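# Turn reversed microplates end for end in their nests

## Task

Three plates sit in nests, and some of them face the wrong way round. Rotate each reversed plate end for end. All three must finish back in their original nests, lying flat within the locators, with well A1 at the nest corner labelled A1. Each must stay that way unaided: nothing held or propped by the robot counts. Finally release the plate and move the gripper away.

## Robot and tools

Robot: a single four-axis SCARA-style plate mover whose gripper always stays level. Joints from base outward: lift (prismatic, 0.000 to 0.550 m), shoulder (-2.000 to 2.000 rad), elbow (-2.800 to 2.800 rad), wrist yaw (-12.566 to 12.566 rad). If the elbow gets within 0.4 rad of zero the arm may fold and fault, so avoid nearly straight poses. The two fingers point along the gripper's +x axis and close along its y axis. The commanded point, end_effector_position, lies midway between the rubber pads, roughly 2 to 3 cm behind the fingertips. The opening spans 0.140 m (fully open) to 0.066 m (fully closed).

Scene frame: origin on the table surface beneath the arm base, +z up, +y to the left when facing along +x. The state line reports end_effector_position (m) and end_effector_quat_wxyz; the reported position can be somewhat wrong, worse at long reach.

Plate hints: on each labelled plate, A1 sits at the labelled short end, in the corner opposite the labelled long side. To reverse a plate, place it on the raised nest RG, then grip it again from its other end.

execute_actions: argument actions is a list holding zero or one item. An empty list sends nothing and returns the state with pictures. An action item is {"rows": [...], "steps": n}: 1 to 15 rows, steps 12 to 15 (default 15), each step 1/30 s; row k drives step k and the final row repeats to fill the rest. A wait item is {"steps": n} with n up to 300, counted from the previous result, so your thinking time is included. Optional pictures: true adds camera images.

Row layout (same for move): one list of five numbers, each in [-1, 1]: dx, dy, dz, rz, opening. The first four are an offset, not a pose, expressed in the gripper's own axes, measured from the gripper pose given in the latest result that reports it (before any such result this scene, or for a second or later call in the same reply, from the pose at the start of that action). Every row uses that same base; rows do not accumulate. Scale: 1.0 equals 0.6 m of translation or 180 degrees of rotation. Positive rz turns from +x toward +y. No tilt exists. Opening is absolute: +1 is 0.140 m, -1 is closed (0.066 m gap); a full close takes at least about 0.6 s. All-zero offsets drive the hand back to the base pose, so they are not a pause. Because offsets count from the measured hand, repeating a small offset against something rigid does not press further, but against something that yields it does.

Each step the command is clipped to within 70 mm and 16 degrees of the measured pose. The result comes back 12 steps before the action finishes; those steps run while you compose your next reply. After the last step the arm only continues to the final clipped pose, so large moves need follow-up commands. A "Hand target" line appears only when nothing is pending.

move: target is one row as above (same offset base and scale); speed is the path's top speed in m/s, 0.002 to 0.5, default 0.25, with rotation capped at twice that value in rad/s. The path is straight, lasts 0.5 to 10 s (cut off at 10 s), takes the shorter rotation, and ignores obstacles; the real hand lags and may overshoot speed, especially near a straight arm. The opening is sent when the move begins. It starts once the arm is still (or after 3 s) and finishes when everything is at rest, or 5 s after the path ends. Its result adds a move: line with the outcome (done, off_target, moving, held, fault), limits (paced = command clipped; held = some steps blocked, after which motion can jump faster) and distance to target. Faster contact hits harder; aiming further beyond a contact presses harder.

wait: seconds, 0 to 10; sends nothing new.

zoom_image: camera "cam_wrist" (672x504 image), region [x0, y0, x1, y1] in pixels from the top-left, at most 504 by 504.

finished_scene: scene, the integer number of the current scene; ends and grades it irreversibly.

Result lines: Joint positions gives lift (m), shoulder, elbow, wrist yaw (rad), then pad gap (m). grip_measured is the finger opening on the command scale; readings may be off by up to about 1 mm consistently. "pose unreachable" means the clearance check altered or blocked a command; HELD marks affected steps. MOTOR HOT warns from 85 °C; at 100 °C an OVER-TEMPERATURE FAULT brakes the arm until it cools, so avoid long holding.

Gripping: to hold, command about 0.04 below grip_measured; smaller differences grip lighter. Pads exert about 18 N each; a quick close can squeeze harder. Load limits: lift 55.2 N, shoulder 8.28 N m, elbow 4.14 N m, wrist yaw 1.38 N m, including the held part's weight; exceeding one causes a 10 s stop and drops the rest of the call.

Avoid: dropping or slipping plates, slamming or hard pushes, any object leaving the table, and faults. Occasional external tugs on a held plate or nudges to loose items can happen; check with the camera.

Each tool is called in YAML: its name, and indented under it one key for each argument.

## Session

execute_actions:
  actions: []

Scene clock: 0.00 s of 12600.00 s.
end_effector_position=(+0.5717, -0.1144, +0.0880) grip_measured=+1.00 end_effector_quat_wxyz=(+1.000, +0.000, +0.000, -0.010)
Joint positions: [ 0.083  0.476  1.127 -1.623  0.14 ]
Hand target: +0.572, -0.114, +0.088; +1.000, +0.000, +0.000, -0.010

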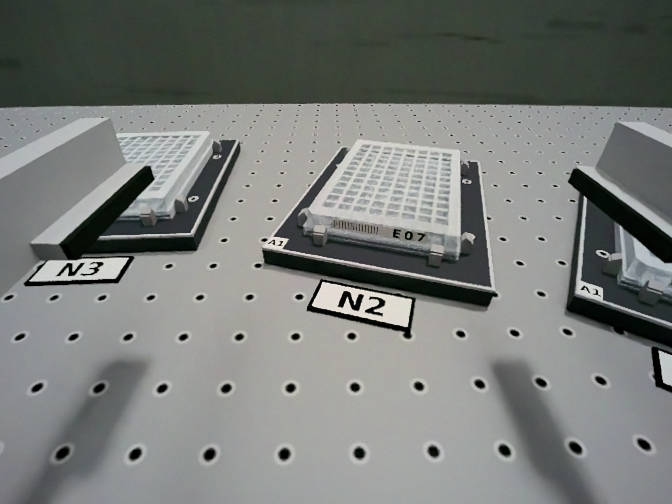

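zoom_image:
  camera: "cam_wrist"
  region: [0, 110, 252, 290]

Region (0, 110, 252, 290) of cam_wrist's 672x504 image, scaled by 2.000, with more detail than that image has; it fills the top 360 rows of this view, and the rest is white.

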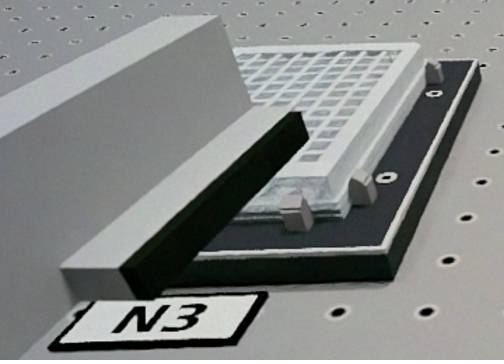

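move:
  target: [0.0975, 0.23433, 0.02, 0.02306, 1]
  speed: 0.4

Scene clock: 4.57 s of 12600.00 s.
end_effector_position=(+0.6328, +0.0252, +0.1000) grip_measured=+1.00 end_effector_quat_wxyz=(+1.000, +0.000, +0.000, +0.027)
Joint positions: [ 0.095  0.871  1.311 -2.129  0.14 ]
Hand target: +0.633, +0.025, +0.100; +1.000, +0.000, +0.000, +0.026
Off the commanded pose: 0.000 m, 0 deg.
Kept back: nothing.
After step 90, 0.67 s passed at rest.
move: done

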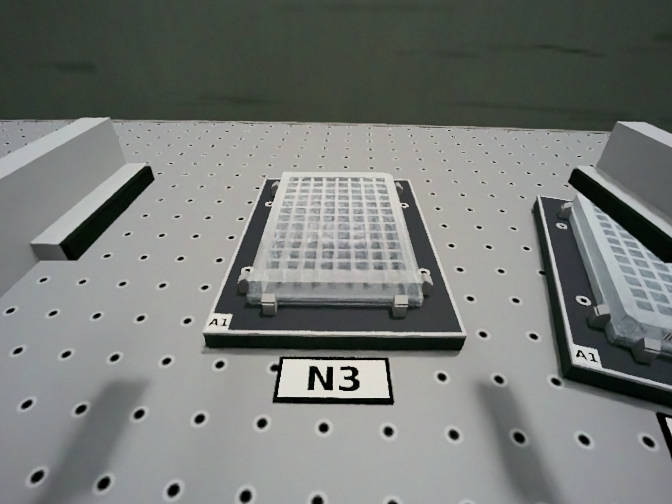

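zoom_image:
  camera: "cam_wrist"
  region: [168, 150, 504, 390]

Region (168, 150, 504, 390) of cam_wrist's 672x504 image, scaled by 1.500, with more detail than that image has; it fills the top 360 rows of this view, and the rest is white.

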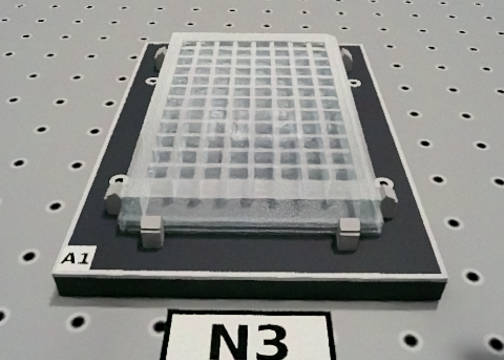

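move:
  target: [0.16572, 0.0159, -0.0445, -0.00444, 1]
  speed: 0.2

Scene clock: 7.77 s of 12600.00 s.
end_effector_position=(+0.7316, +0.0401, +0.0733) grip_measured=+1.00 end_effector_quat_wxyz=(+1.000, +0.000, +0.000, +0.020)
Joint positions: [ 0.068  0.664  1.864 -2.489  0.14 ]
Hand target: +0.732, +0.040, +0.073; +1.000, +0.000, +0.000, +0.020
Off the commanded pose: 0.000 m, 0 deg.
Kept back: nothing.
move: done

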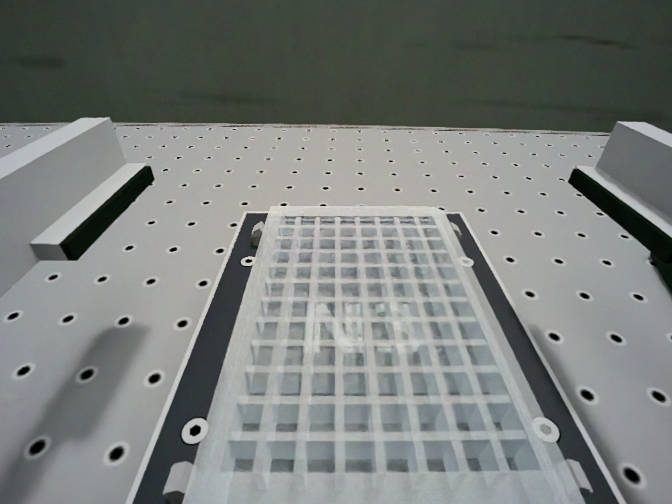

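move:
  target: [0.00233, 0, -0.0555, 0, 1]
  speed: 0.06

Scene clock: 9.53 s of 12600.00 s.
end_effector_position=(+0.7330, +0.0403, +0.0399) grip_measured=+1.00 end_effector_quat_wxyz=(+1.000, +0.000, +0.000, +0.020)
Joint positions: [ 0.035  0.661  1.873 -2.494  0.14 ]
Hand target: +0.733, +0.040, +0.040; +1.000, +0.000, +0.000, +0.020
Off the commanded pose: 0.000 m, 0 deg.
Kept back: nothing.
move: done

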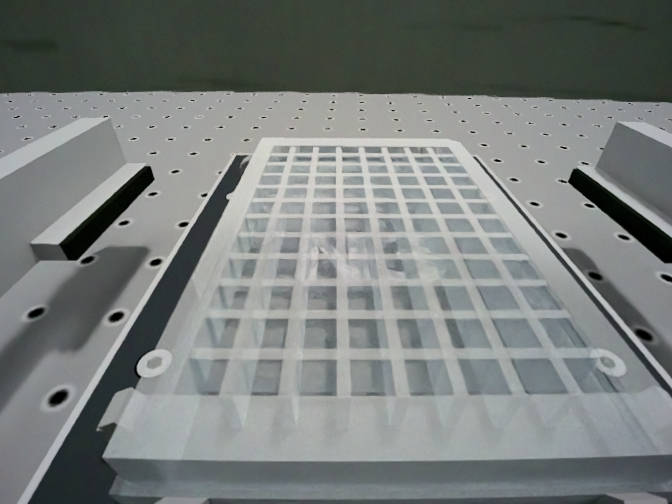

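move:
  target: [0, 0, -0.01383, 0, 1]
  speed: 0.03

Scene clock: 10.57 s of 12600.00 s.
end_effector_position=(+0.7330, +0.0403, +0.0316) grip_measured=+1.00 end_effector_quat_wxyz=(+1.000, +0.000, +0.000, +0.020)
Joint positions: [ 0.027  0.661  1.873 -2.494  0.14 ]
Hand target: +0.733, +0.040, +0.032; +1.000, +0.000, +0.000, +0.020
Off the commanded pose: 0.000 m, 0 deg.
Kept back: nothing.
move: done

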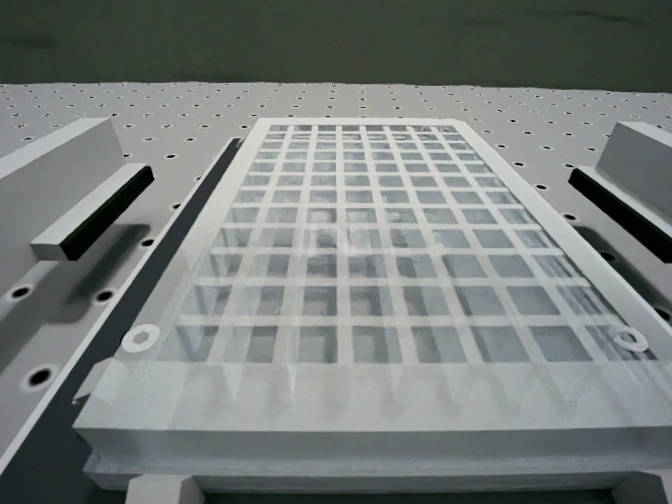

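move:
  target: [0, 0, 0, 0, -0.55]

Scene clock: 11.67 s of 12600.00 s.
end_effector_position=(+0.7329, +0.0392, +0.0316) grip_measured=-0.49 end_effector_quat_wxyz=(+1.000, +0.000, +0.000, +0.018)
Joint positions: [ 0.027  0.66   1.872 -2.496  0.085]
Hand target: +0.733, +0.040, +0.032; +1.000, +0.000, +0.000, +0.020
Off the commanded pose: 0.001 m, 0 deg.
Kept back: nothing.
move: done

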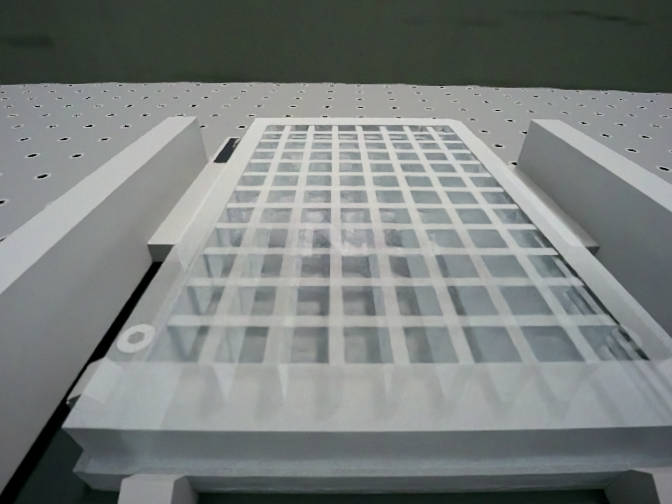

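move:
  target: [0, 0, 0, 0, 1]

move:
  target: [0, 0, 0.114, 0, 1]
  speed: 0.2

Scene clock: 16.10 s of 12600.00 s.
end_effector_position=(+0.7329, +0.0390, +0.0316) grip_measured=+1.00 end_effector_quat_wxyz=(+1.000, +0.000, +0.000, +0.018)
Joint positions: [ 0.027  0.659  1.872 -2.496  0.14 ]
Hand target: +0.733, +0.039, +0.032; +1.000, +0.000, +0.000, +0.018
Off the commanded pose: 0.000 m, 0 deg.
Kept back: nothing.
After step 90, 0.73 s passed at rest.
move: done

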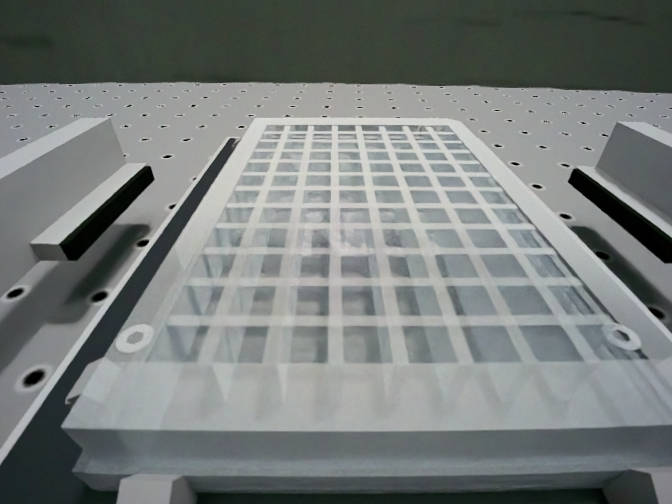

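Scene clock: 16.87 s of 12600.00 s.
end_effector_position=(+0.7329, +0.0390, +0.1001) grip_measured=+1.00 end_effector_quat_wxyz=(+1.000, +0.000, +0.000, +0.018)
Joint positions: [ 0.095  0.659  1.872 -2.496  0.14 ]
Hand target: +0.733, +0.039, +0.100; +1.000, +0.000, +0.000, +0.018
Off the commanded pose: 0.000 m, 0 deg.
Kept back: nothing.
move: done

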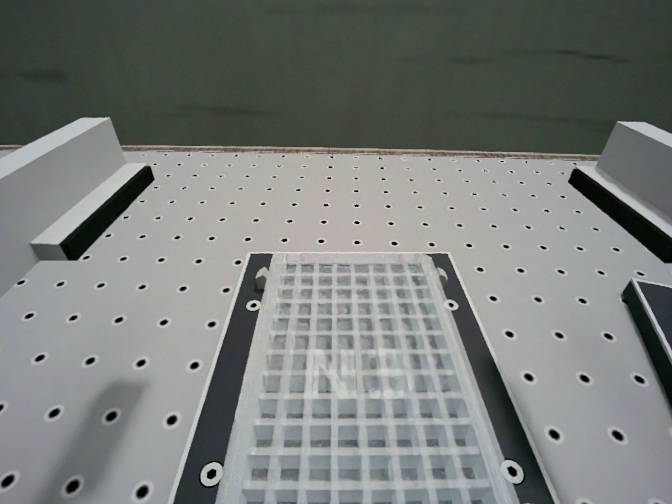

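move:
  target: [-0.31058, -0.46512, 0, -0.19333, 1]
  speed: 0.4

Scene clock: 20.23 s of 12600.00 s.
end_effector_position=(+0.5566, -0.2468, +0.1000) grip_measured=+1.00 end_effector_quat_wxyz=(+0.959, +0.000, +0.000, -0.282)
Joint positions: [ 0.095  0.249  1.291 -2.113  0.14 ]
Hand target: +0.557, -0.247, +0.100; +0.959, +0.000, +0.000, -0.282
Off the commanded pose: 0.000 m, 0 deg.
Kept back: nothing.
move: done

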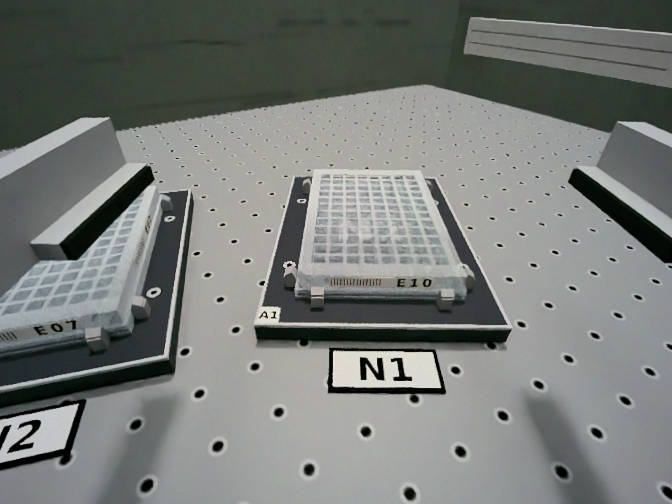

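move:
  target: [-0.30693, -0.3132, 0.0833, -0.79, 1]
  speed: 0.4

Scene clock: 25.07 s of 12600.00 s.
end_effector_position=(+0.3001, -0.3049, +0.1500) grip_measured=+1.00 end_effector_quat_wxyz=(-0.043, -0.000, -0.000, +0.999)
Joint positions: [ 0.145 -0.191  1.718 -4.582  0.14 ]
Hand target: +0.300, -0.305, +0.150; -0.043, -0.000, -0.000, +0.999
Off the commanded pose: 0.000 m, 0 deg.
Kept back: nothing.
move: done

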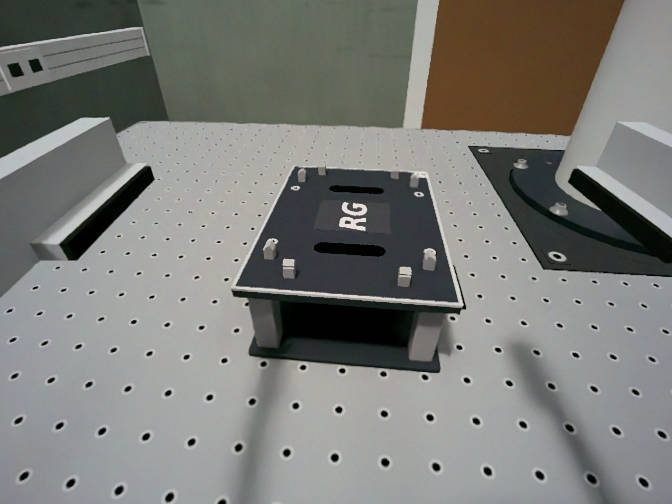

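zoom_image:
  camera: "cam_wrist"
  region: [200, 150, 536, 390]

Region (200, 150, 536, 390) of cam_wrist's 672x504 image, scaled by 1.500, with more detail than that image has; it fills the top 360 rows of this view, and the rest is white.

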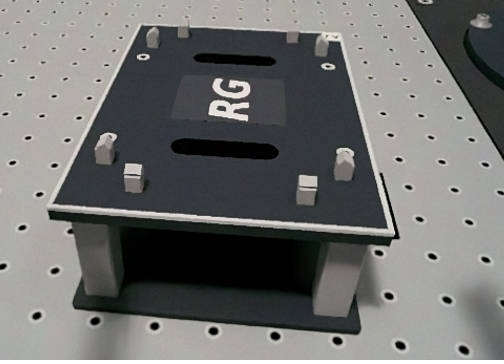

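move:
  target: [0.20208, -0.00378, -0.04517, -0.03222, 1]
  speed: 0.25

Scene clock: 31.33 s of 12600.00 s.
end_effector_position=(+0.1790, -0.3132, +0.1229) grip_measured=+1.00 end_effector_quat_wxyz=(+0.008, -0.000, -0.000, +1.000)
Joint positions: [ 0.118 -0.384  1.453 -4.225  0.14 ]
Hand target: +0.179, -0.313, +0.123; +0.007, -0.000, -0.000, +1.000
Off the commanded pose: 0.000 m, 0 deg.
Kept back: nothing.
After step 90, 2.40 s passed at rest.
move: done

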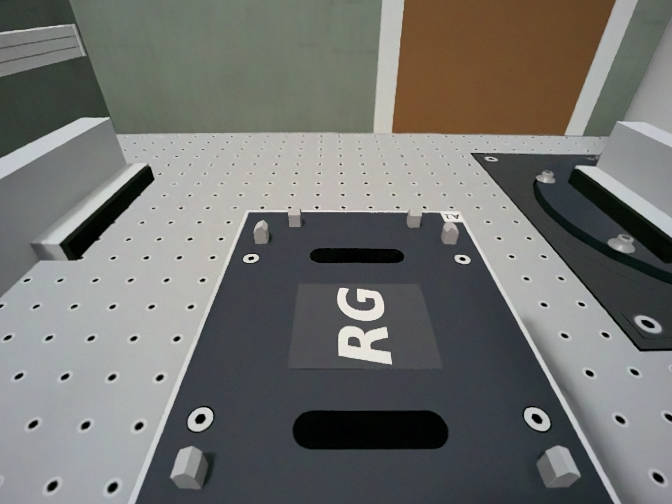

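move:
  target: [0.008, 0, 0, 0, 1]
  speed: 0.05

Scene clock: 32.80 s of 12600.00 s.
end_effector_position=(+0.1743, -0.3131, +0.1229) grip_measured=+1.00 end_effector_quat_wxyz=(+0.008, -0.000, -0.000, +1.000)
Joint positions: [ 0.118 -0.392  1.442 -4.207  0.14 ]
Hand target: +0.174, -0.313, +0.123; +0.008, -0.000, -0.000, +1.000
Off the commanded pose: 0.000 m, 0 deg.
Kept back: nothing.
move: done

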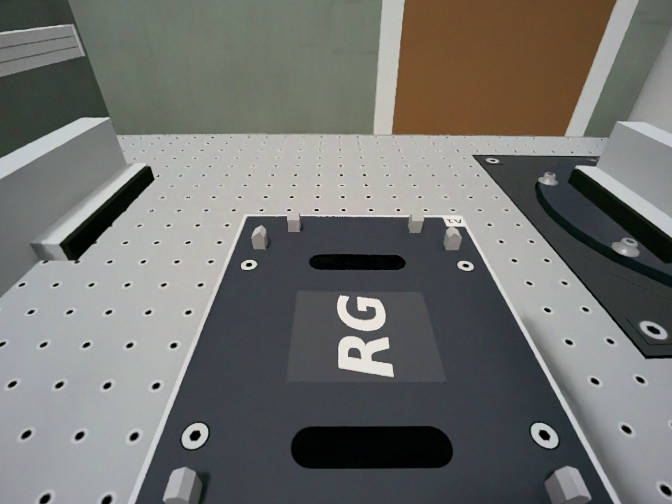

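move:
  target: [-0.46095, -0.30045, 0, 0.50806, 1]
  speed: 0.5

Scene clock: 44.53 s of 12600.00 s.
end_effector_position=(+0.4532, -0.1370, +0.1229) grip_measured=+1.00 end_effector_quat_wxyz=(+0.711, +0.000, +0.000, -0.703)
Joint positions: [ 0.118  0.902  1.113 -3.575  0.14 ]
Hand target: +0.453, -0.137, +0.123; +0.711, +0.000, +0.000, -0.704
Off the commanded pose: 0.000 m, 0 deg.
Kept back: nothing.
After step 90, 6.73 s passed at rest.
move: done

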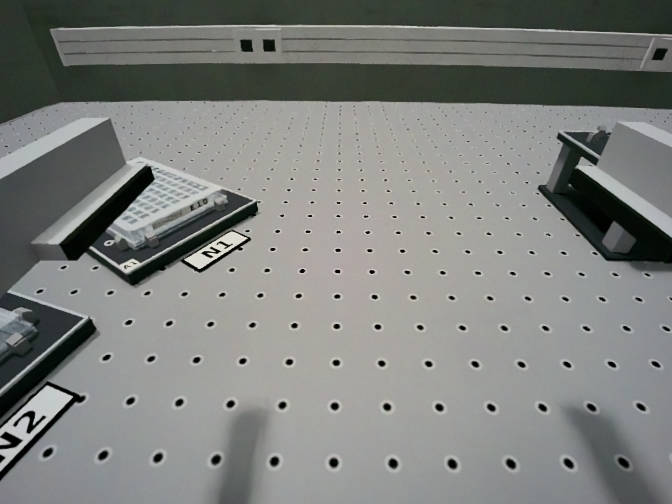

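move:
  target: [-0.28827, 0.46932, -0.12983, 0.50767, 1]
  speed: 0.5

Scene clock: 48.03 s of 12600.00 s.
end_effector_position=(+0.7330, +0.0391, +0.0449) grip_measured=+1.00 end_effector_quat_wxyz=(+1.000, +0.000, +0.000, +0.017)
Joint positions: [ 0.04   0.66   1.873 -2.497  0.14 ]
Hand target: +0.733, +0.039, +0.045; +1.000, +0.000, +0.000, +0.017
Off the commanded pose: 0.000 m, 0 deg.
Kept back: nothing.
move: done

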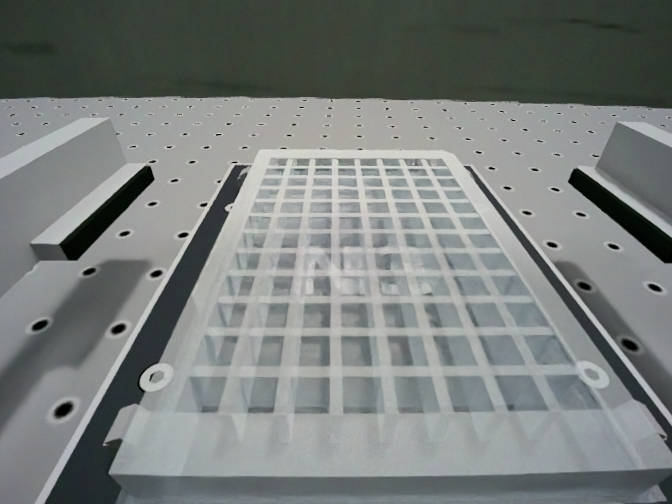

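move:
  target: [-0.00017, -0.00017, -0.02217, 0, 1]
  speed: 0.04

move:
  target: [0, 0, 0, 0, -0.55]

Scene clock: 49.33 s of 12600.00 s.
end_effector_position=(+0.7329, +0.0389, +0.0316) grip_measured=+1.00 end_effector_quat_wxyz=(+1.000, +0.000, +0.000, +0.017)
Joint positions: [ 0.027  0.66   1.872 -2.497  0.14 ]
Hand target: +0.733, +0.039, +0.032; +1.000, +0.000, +0.000, +0.017
Off the commanded pose: 0.000 m, 0 deg.
Kept back: nothing.
move: done

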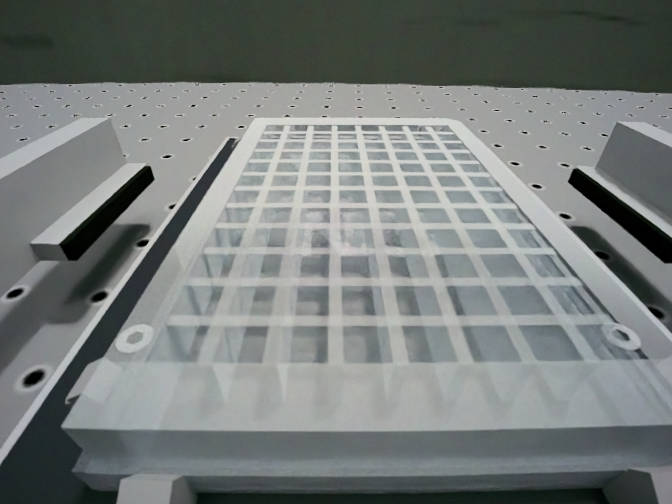

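Scene clock: 50.03 s of 12600.00 s.
end_effector_position=(+0.7329, +0.0389, +0.0316) grip_measured=-0.49 end_effector_quat_wxyz=(+1.000, +0.000, +0.000, +0.017)
Joint positions: [ 0.027  0.66   1.872 -2.497  0.085]
Hand target: +0.733, +0.039, +0.032; +1.000, +0.000, +0.000, +0.017
Off the commanded pose: 0.000 m, 0 deg.
Kept back: nothing.
move: done

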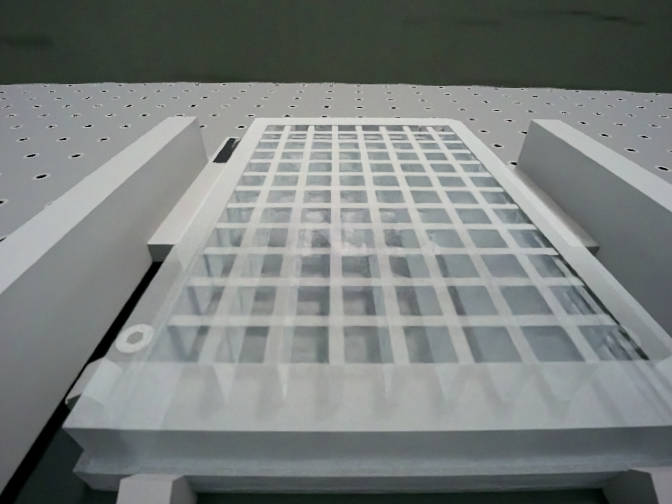

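move:
  target: [0, 0, 0.155, 0, -0.55]
  speed: 0.2

Scene clock: 51.23 s of 12600.00 s.
end_effector_position=(+0.7329, +0.0389, +0.1246) grip_measured=-0.49 end_effector_quat_wxyz=(+1.000, +0.000, +0.000, +0.017)
Joint positions: [ 0.12   0.66   1.872 -2.497  0.085]
Hand target: +0.733, +0.039, +0.125; +1.000, +0.000, +0.000, +0.017
Off the commanded pose: 0.000 m, 0 deg.
Kept back: nothing.
move: done

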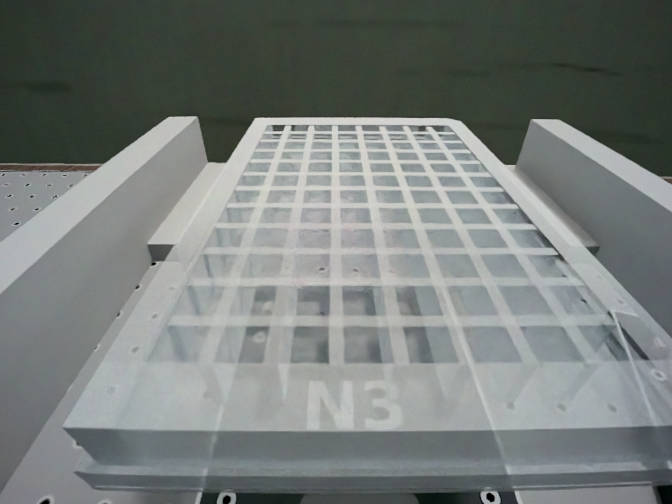

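move:
  target: [-0.47542, -0.27607, 0, -0.508, -0.55]
  speed: 0.4

Scene clock: 53.97 s of 12600.00 s.
end_effector_position=(+0.4535, -0.1367, +0.1246) grip_measured=-0.49 end_effector_quat_wxyz=(+0.710, +0.000, +0.000, -0.704)
Joint positions: [ 0.12   0.902  1.115 -3.579  0.085]
Hand target: +0.454, -0.137, +0.125; +0.710, +0.000, +0.000, -0.704
Off the commanded pose: 0.000 m, 0 deg.
Kept back: nothing.
move: done

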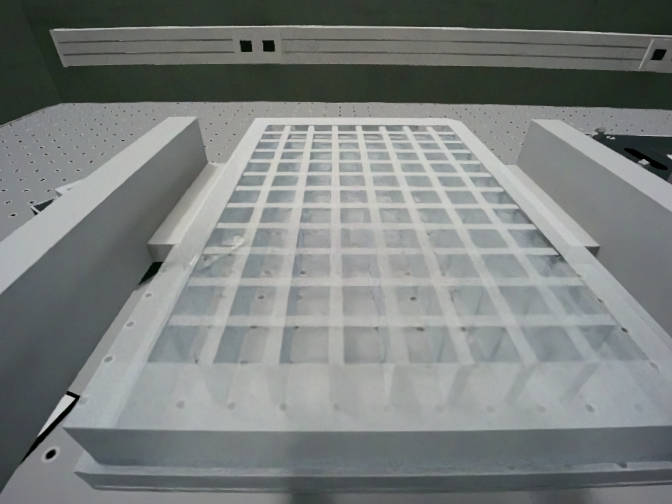

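move:
  target: [0.28808, -0.46787, -0.061, -0.50767, -0.55]
  speed: 0.4

Scene clock: 56.80 s of 12600.00 s.
end_effector_position=(+0.1747, -0.3122, +0.0880) grip_measured=-0.49 end_effector_quat_wxyz=(+0.008, -0.000, -0.000, +1.000)
Joint positions: [ 0.083 -0.389  1.439 -4.207  0.085]
Hand target: +0.175, -0.312, +0.088; +0.007, -0.000, -0.000, +1.000
Off the commanded pose: 0.000 m, 0 deg.
Kept back: nothing.
move: done

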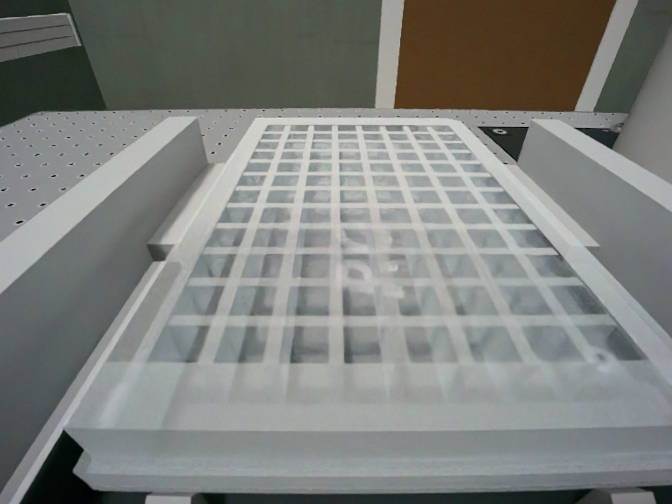

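move:
  target: [0.00067, -0.00033, -0.00583, 0, -0.55]
  speed: 0.01

Scene clock: 58.07 s of 12600.00 s.
end_effector_position=(+0.1741, -0.3118, +0.0845) grip_measured=-0.49 end_effector_quat_wxyz=(+0.008, -0.000, -0.000, +1.000)
Joint positions: [ 0.08  -0.389  1.436 -4.205  0.085]
Hand target: +0.174, -0.312, +0.085; +0.008, -0.000, -0.000, +1.000
Off the commanded pose: 0.000 m, 0 deg.
Kept back: nothing.
move: done

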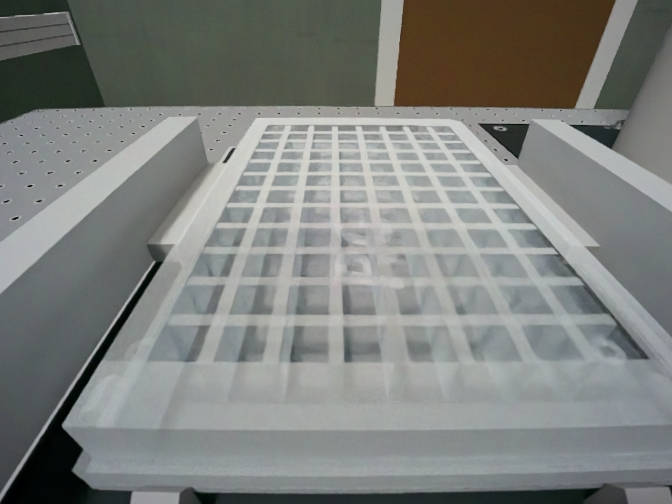

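move:
  target: [0, 0, -0.0042, 0, -0.55]
  speed: 0.01

Scene clock: 59.00 s of 12600.00 s.
end_effector_position=(+0.1741, -0.3117, +0.0820) grip_measured=-0.49 end_effector_quat_wxyz=(+0.008, -0.000, -0.000, +1.000)
Joint positions: [ 0.077 -0.389  1.436 -4.205  0.085]
Hand target: +0.174, -0.312, +0.082; +0.008, -0.000, -0.000, +1.000
Off the commanded pose: 0.000 m, 0 deg.
Kept back: nothing.
move: done

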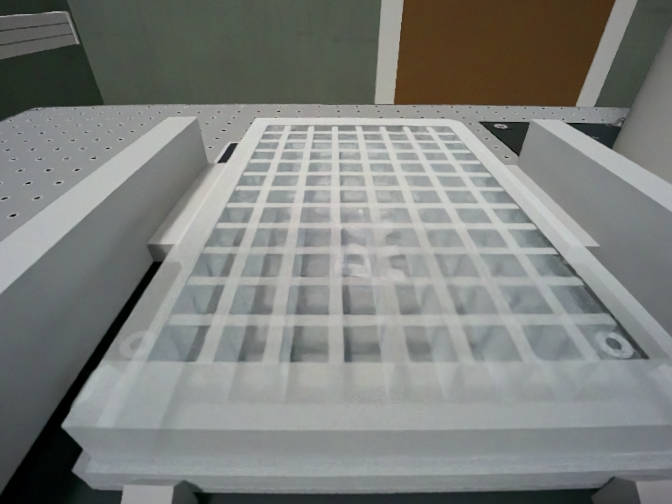

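move:
  target: [0, 0, -0.0033, 0, -0.55]
  speed: 0.01

Scene clock: 59.97 s of 12600.00 s.
end_effector_position=(+0.1740, -0.3117, +0.0801) grip_measured=-0.49 end_effector_quat_wxyz=(+0.008, -0.000, -0.000, +1.000)
Joint positions: [ 0.075 -0.389  1.436 -4.205  0.085]
Hand target: +0.174, -0.312, +0.080; +0.008, -0.000, -0.000, +1.000
Off the commanded pose: 0.000 m, 0 deg.
Kept back: nothing.
move: done

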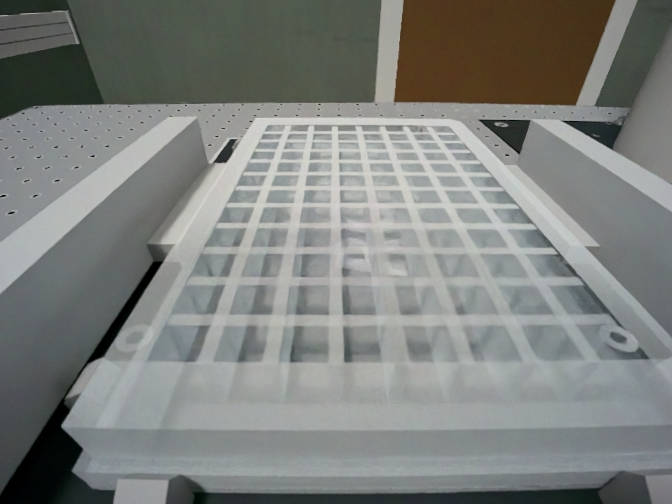

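Clean descent, no deflection. Release and lift.

move:
  target: [0, 0, 0, 0, 1]

move:
  target: [0, 0, 0.0713, 0, 1]
  speed: 0.15

Scene clock: 60.93 s of 12600.00 s.
end_effector_position=(+0.1740, -0.3117, +0.0801) grip_measured=+1.00 end_effector_quat_wxyz=(+0.008, -0.000, -0.000, +1.000)
Joint positions: [ 0.075 -0.389  1.436 -4.205  0.14 ]
Hand target: +0.174, -0.312, +0.080; +0.008, -0.000, -0.000, +1.000
Off the commanded pose: 0.000 m, 0 deg.
Kept back: nothing.
move: done

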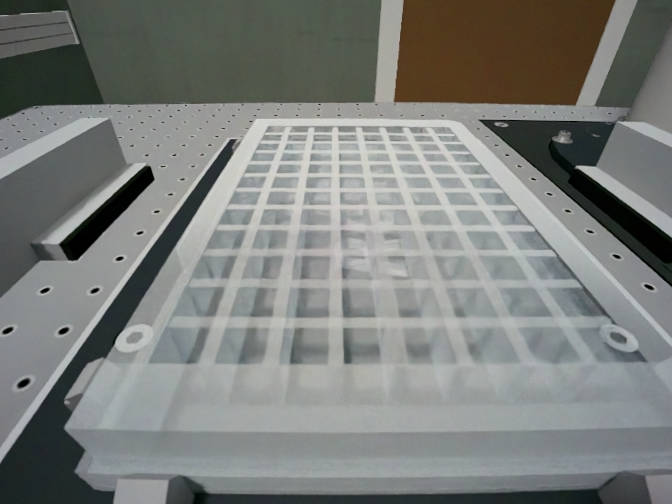

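Scene clock: 61.67 s of 12600.00 s.
end_effector_position=(+0.1741, -0.3117, +0.1229) grip_measured=+1.00 end_effector_quat_wxyz=(+0.008, -0.000, -0.000, +1.000)
Joint positions: [ 0.118 -0.389  1.436 -4.205  0.14 ]
Hand target: +0.174, -0.312, +0.123; +0.008, -0.000, -0.000, +1.000
Off the commanded pose: 0.000 m, 0 deg.
Kept back: nothing.
move: done

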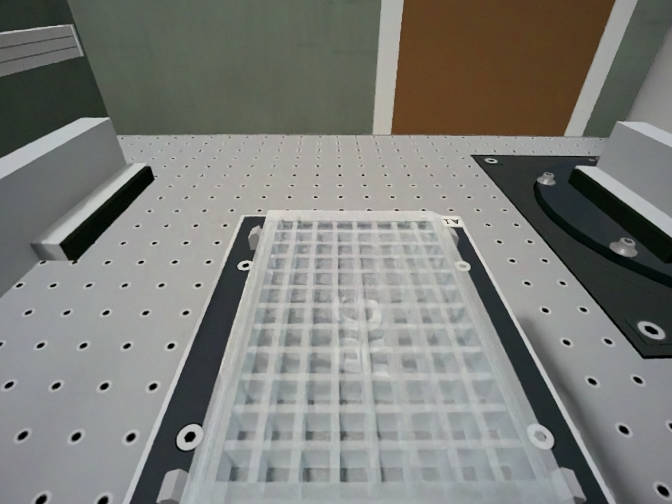

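move:
  target: [0, 0, 0, -0.5, 1]
  speed: 0.5

move:
  target: [0, -0.009, 0, -0.5, 1]
  speed: 0.5

Scene clock: 64.53 s of 12600.00 s.
end_effector_position=(+0.1741, -0.3119, +0.1229) grip_measured=+1.00 end_effector_quat_wxyz=(+0.713, -0.000, -0.000, +0.701)
Joint positions: [ 0.118 -1.103  2.103 -5.73   0.14 ]
Hand target: +0.174, -0.312, +0.123; +0.713, -0.000, -0.000, +0.701
Off the commanded pose: 0.000 m, 0 deg.
Kept back: nothing.
move: done

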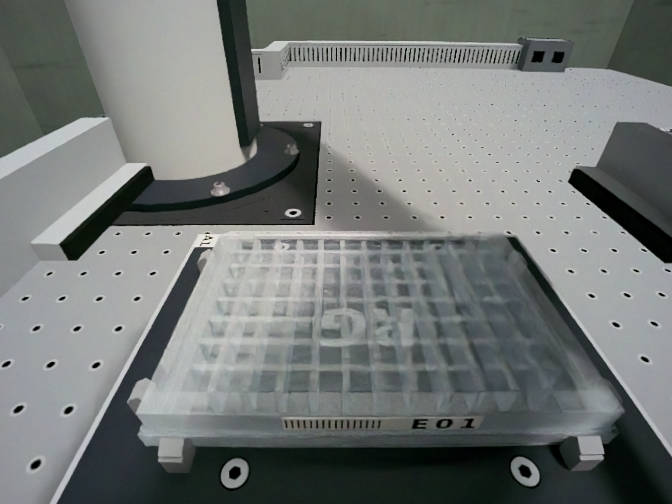

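Scene clock: 66.53 s of 12600.00 s.
end_effector_position=(+0.1794, -0.3121, +0.1229) grip_measured=+1.00 end_effector_quat_wxyz=(+1.000, -0.000, -0.000, -0.008)
Joint positions: [ 0.118 -1.207  1.409 -6.502  0.14 ]
Hand target: +0.179, -0.312, +0.123; +1.000, -0.000, -0.000, -0.008
Off the commanded pose: 0.000 m, 0 deg.
Kept back: nothing.
move: done

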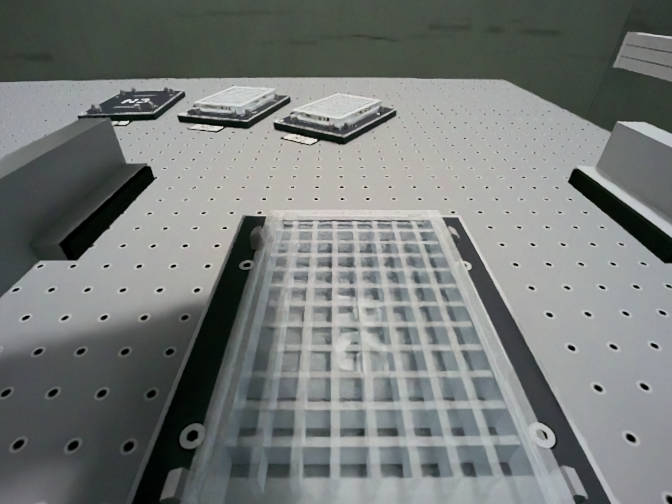

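move:
  target: [0, 0, -0.07217, 0, 1]
  speed: 0.08

Scene clock: 67.80 s of 12600.00 s.
end_effector_position=(+0.1794, -0.3121, +0.0796) grip_measured=+1.00 end_effector_quat_wxyz=(+1.000, -0.000, -0.000, -0.008)
Joint positions: [ 0.075 -1.207  1.409 -6.502  0.14 ]
Hand target: +0.179, -0.312, +0.080; +1.000, -0.000, -0.000, -0.008
Off the commanded pose: 0.000 m, 0 deg.
Kept back: nothing.
move: done

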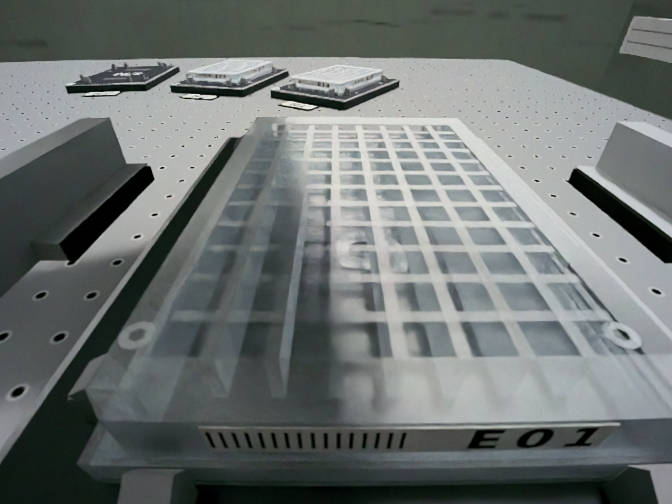

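Label E01 is at the near end; geometry matches. Close and lift.

move:
  target: [0, 0, 0, 0, -0.55]

Scene clock: 68.87 s of 12600.00 s.
end_effector_position=(+0.1794, -0.3121, +0.0796) grip_measured=-0.49 end_effector_quat_wxyz=(+1.000, -0.000, -0.000, -0.008)
Joint positions: [ 0.075 -1.207  1.409 -6.502  0.085]
Hand target: +0.179, -0.312, +0.080; +1.000, -0.000, -0.000, -0.008
Off the commanded pose: 0.000 m, 0 deg.
Kept back: nothing.
move: done

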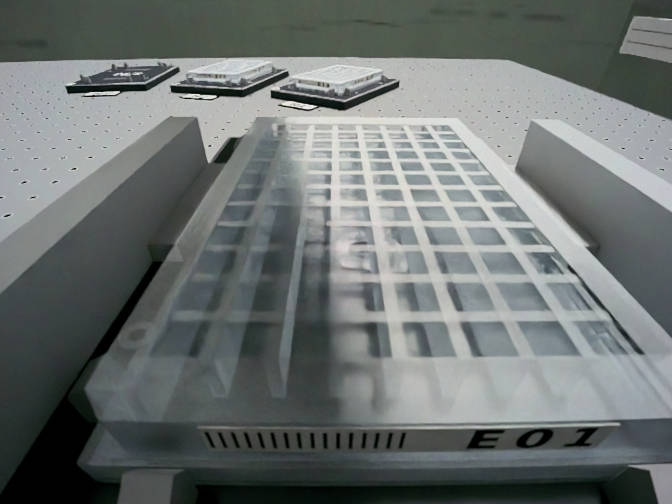

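move:
  target: [0, 0, 0.075, 0, -0.55]
  speed: 0.1

Scene clock: 69.83 s of 12600.00 s.
end_effector_position=(+0.1794, -0.3121, +0.1246) grip_measured=-0.49 end_effector_quat_wxyz=(+1.000, -0.000, -0.000, -0.008)
Joint positions: [ 0.12  -1.207  1.409 -6.502  0.085]
Hand target: +0.179, -0.312, +0.125; +1.000, -0.000, -0.000, -0.008
Off the commanded pose: 0.000 m, 0 deg.
Kept back: nothing.
move: done

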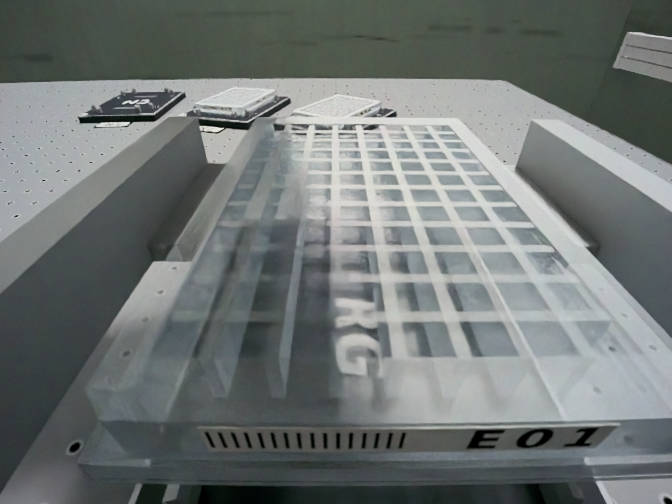

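move:
  target: [0.91257, 0.60037, -0.13267, 0.01644, -0.55]
  speed: 0.4

Scene clock: 73.03 s of 12600.00 s.
end_effector_position=(+0.7323, +0.0392, +0.0450) grip_measured=-0.49 end_effector_quat_wxyz=(+1.000, -0.000, -0.000, +0.017)
Joint positions: [ 0.04   0.662  1.868 -8.779  0.085]
Hand target: +0.732, +0.039, +0.045; +1.000, -0.000, -0.000, +0.017
Off the commanded pose: 0.001 m, 0 deg.
Kept back: nothing.
move: done; limits=paced

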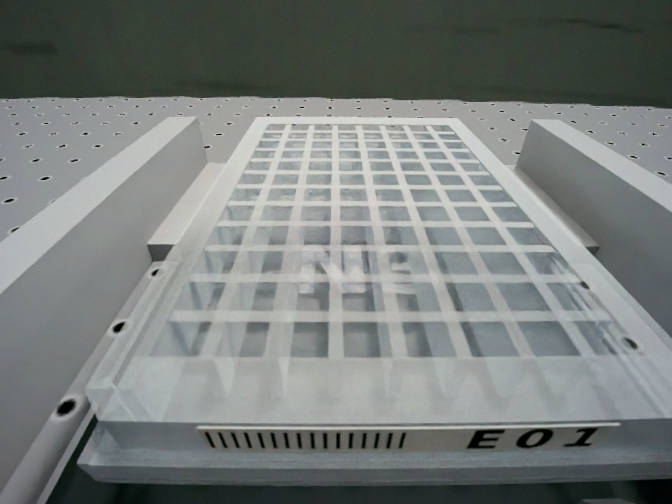

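move:
  target: [0.00098, -0.00053, -0.015, 0, -0.55]
  speed: 0.02

Scene clock: 74.33 s of 12600.00 s.
end_effector_position=(+0.7327, +0.0389, +0.0360) grip_measured=-0.49 end_effector_quat_wxyz=(+1.000, -0.000, -0.000, +0.018)
Joint positions: [ 0.031  0.66   1.871 -8.779  0.085]
Hand target: +0.733, +0.039, +0.036; +1.000, -0.000, -0.000, +0.017
Off the commanded pose: 0.000 m, 0 deg.
Kept back: nothing.
move: done

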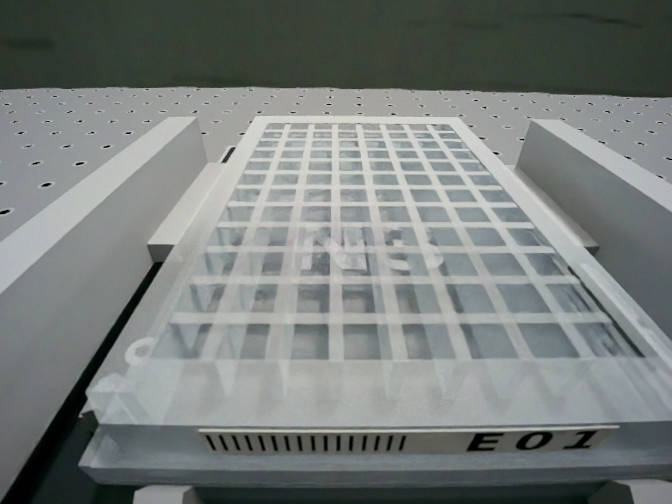

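move:
  target: [0.0003, 0, -0.007, 0, -0.55]
  speed: 0.01

Scene clock: 75.37 s of 12600.00 s.
end_effector_position=(+0.7326, +0.0389, +0.0318) grip_measured=-0.49 end_effector_quat_wxyz=(+1.000, -0.000, -0.000, +0.018)
Joint positions: [ 0.027  0.66   1.87  -8.778  0.085]
Hand target: +0.733, +0.039, +0.032; +1.000, -0.000, -0.000, +0.018
Off the commanded pose: 0.000 m, 0 deg.
Kept back: nothing.
move: done

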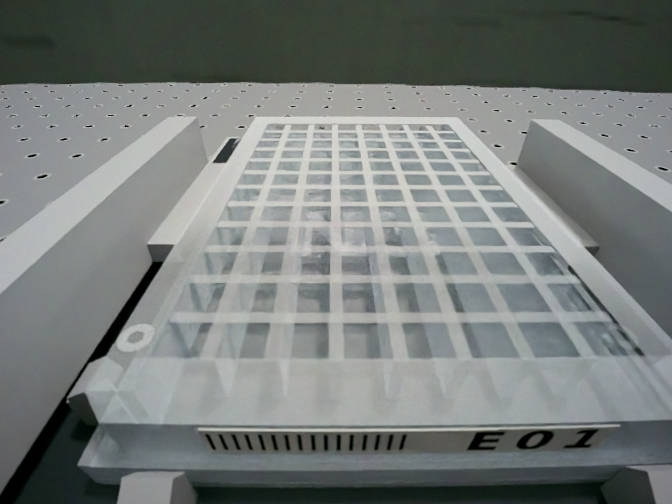

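Clean descent. Release and back off to inspect.

move:
  target: [0, 0, 0, 0, 1]

move:
  target: [-0.3, 0, 0.2, 0, 1]
  speed: 0.25

Scene clock: 77.10 s of 12600.00 s.
end_effector_position=(+0.7326, +0.0390, +0.0318) grip_measured=+1.00 end_effector_quat_wxyz=(+1.000, -0.000, -0.000, +0.018)
Joint positions: [ 0.027  0.66   1.87  -8.778  0.14 ]
Hand target: +0.733, +0.039, +0.032; +1.000, -0.000, -0.000, +0.018
Off the commanded pose: 0.000 m, 0 deg.
Kept back: nothing.
move: done

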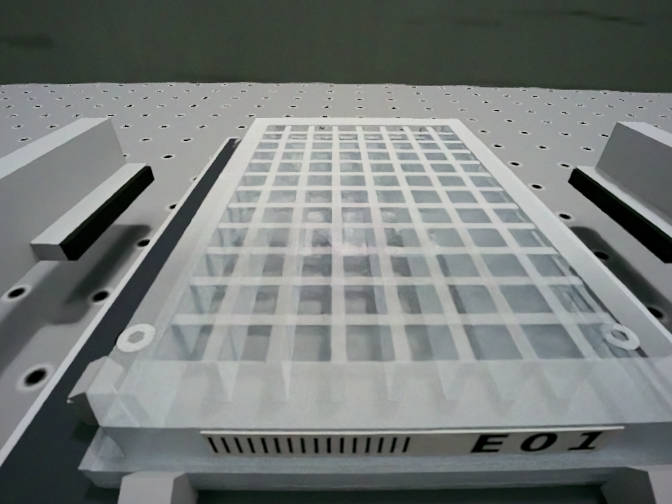

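Scene clock: 78.33 s of 12600.00 s.
end_effector_position=(+0.5526, +0.0323, +0.1518) grip_measured=+1.00 end_effector_quat_wxyz=(+1.000, -0.000, -0.000, +0.018)
Joint positions: [ 0.147  1.064  0.945 -8.256  0.14 ]
Hand target: +0.553, +0.032, +0.152; +1.000, -0.000, -0.000, +0.018
Off the commanded pose: 0.000 m, 0 deg.
Kept back: nothing.
move: done

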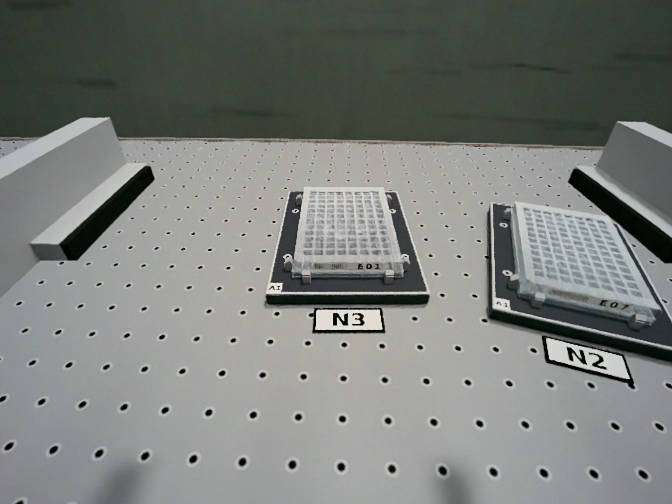

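finished_scene:
  scene: 2

The scene is finished: the task was done.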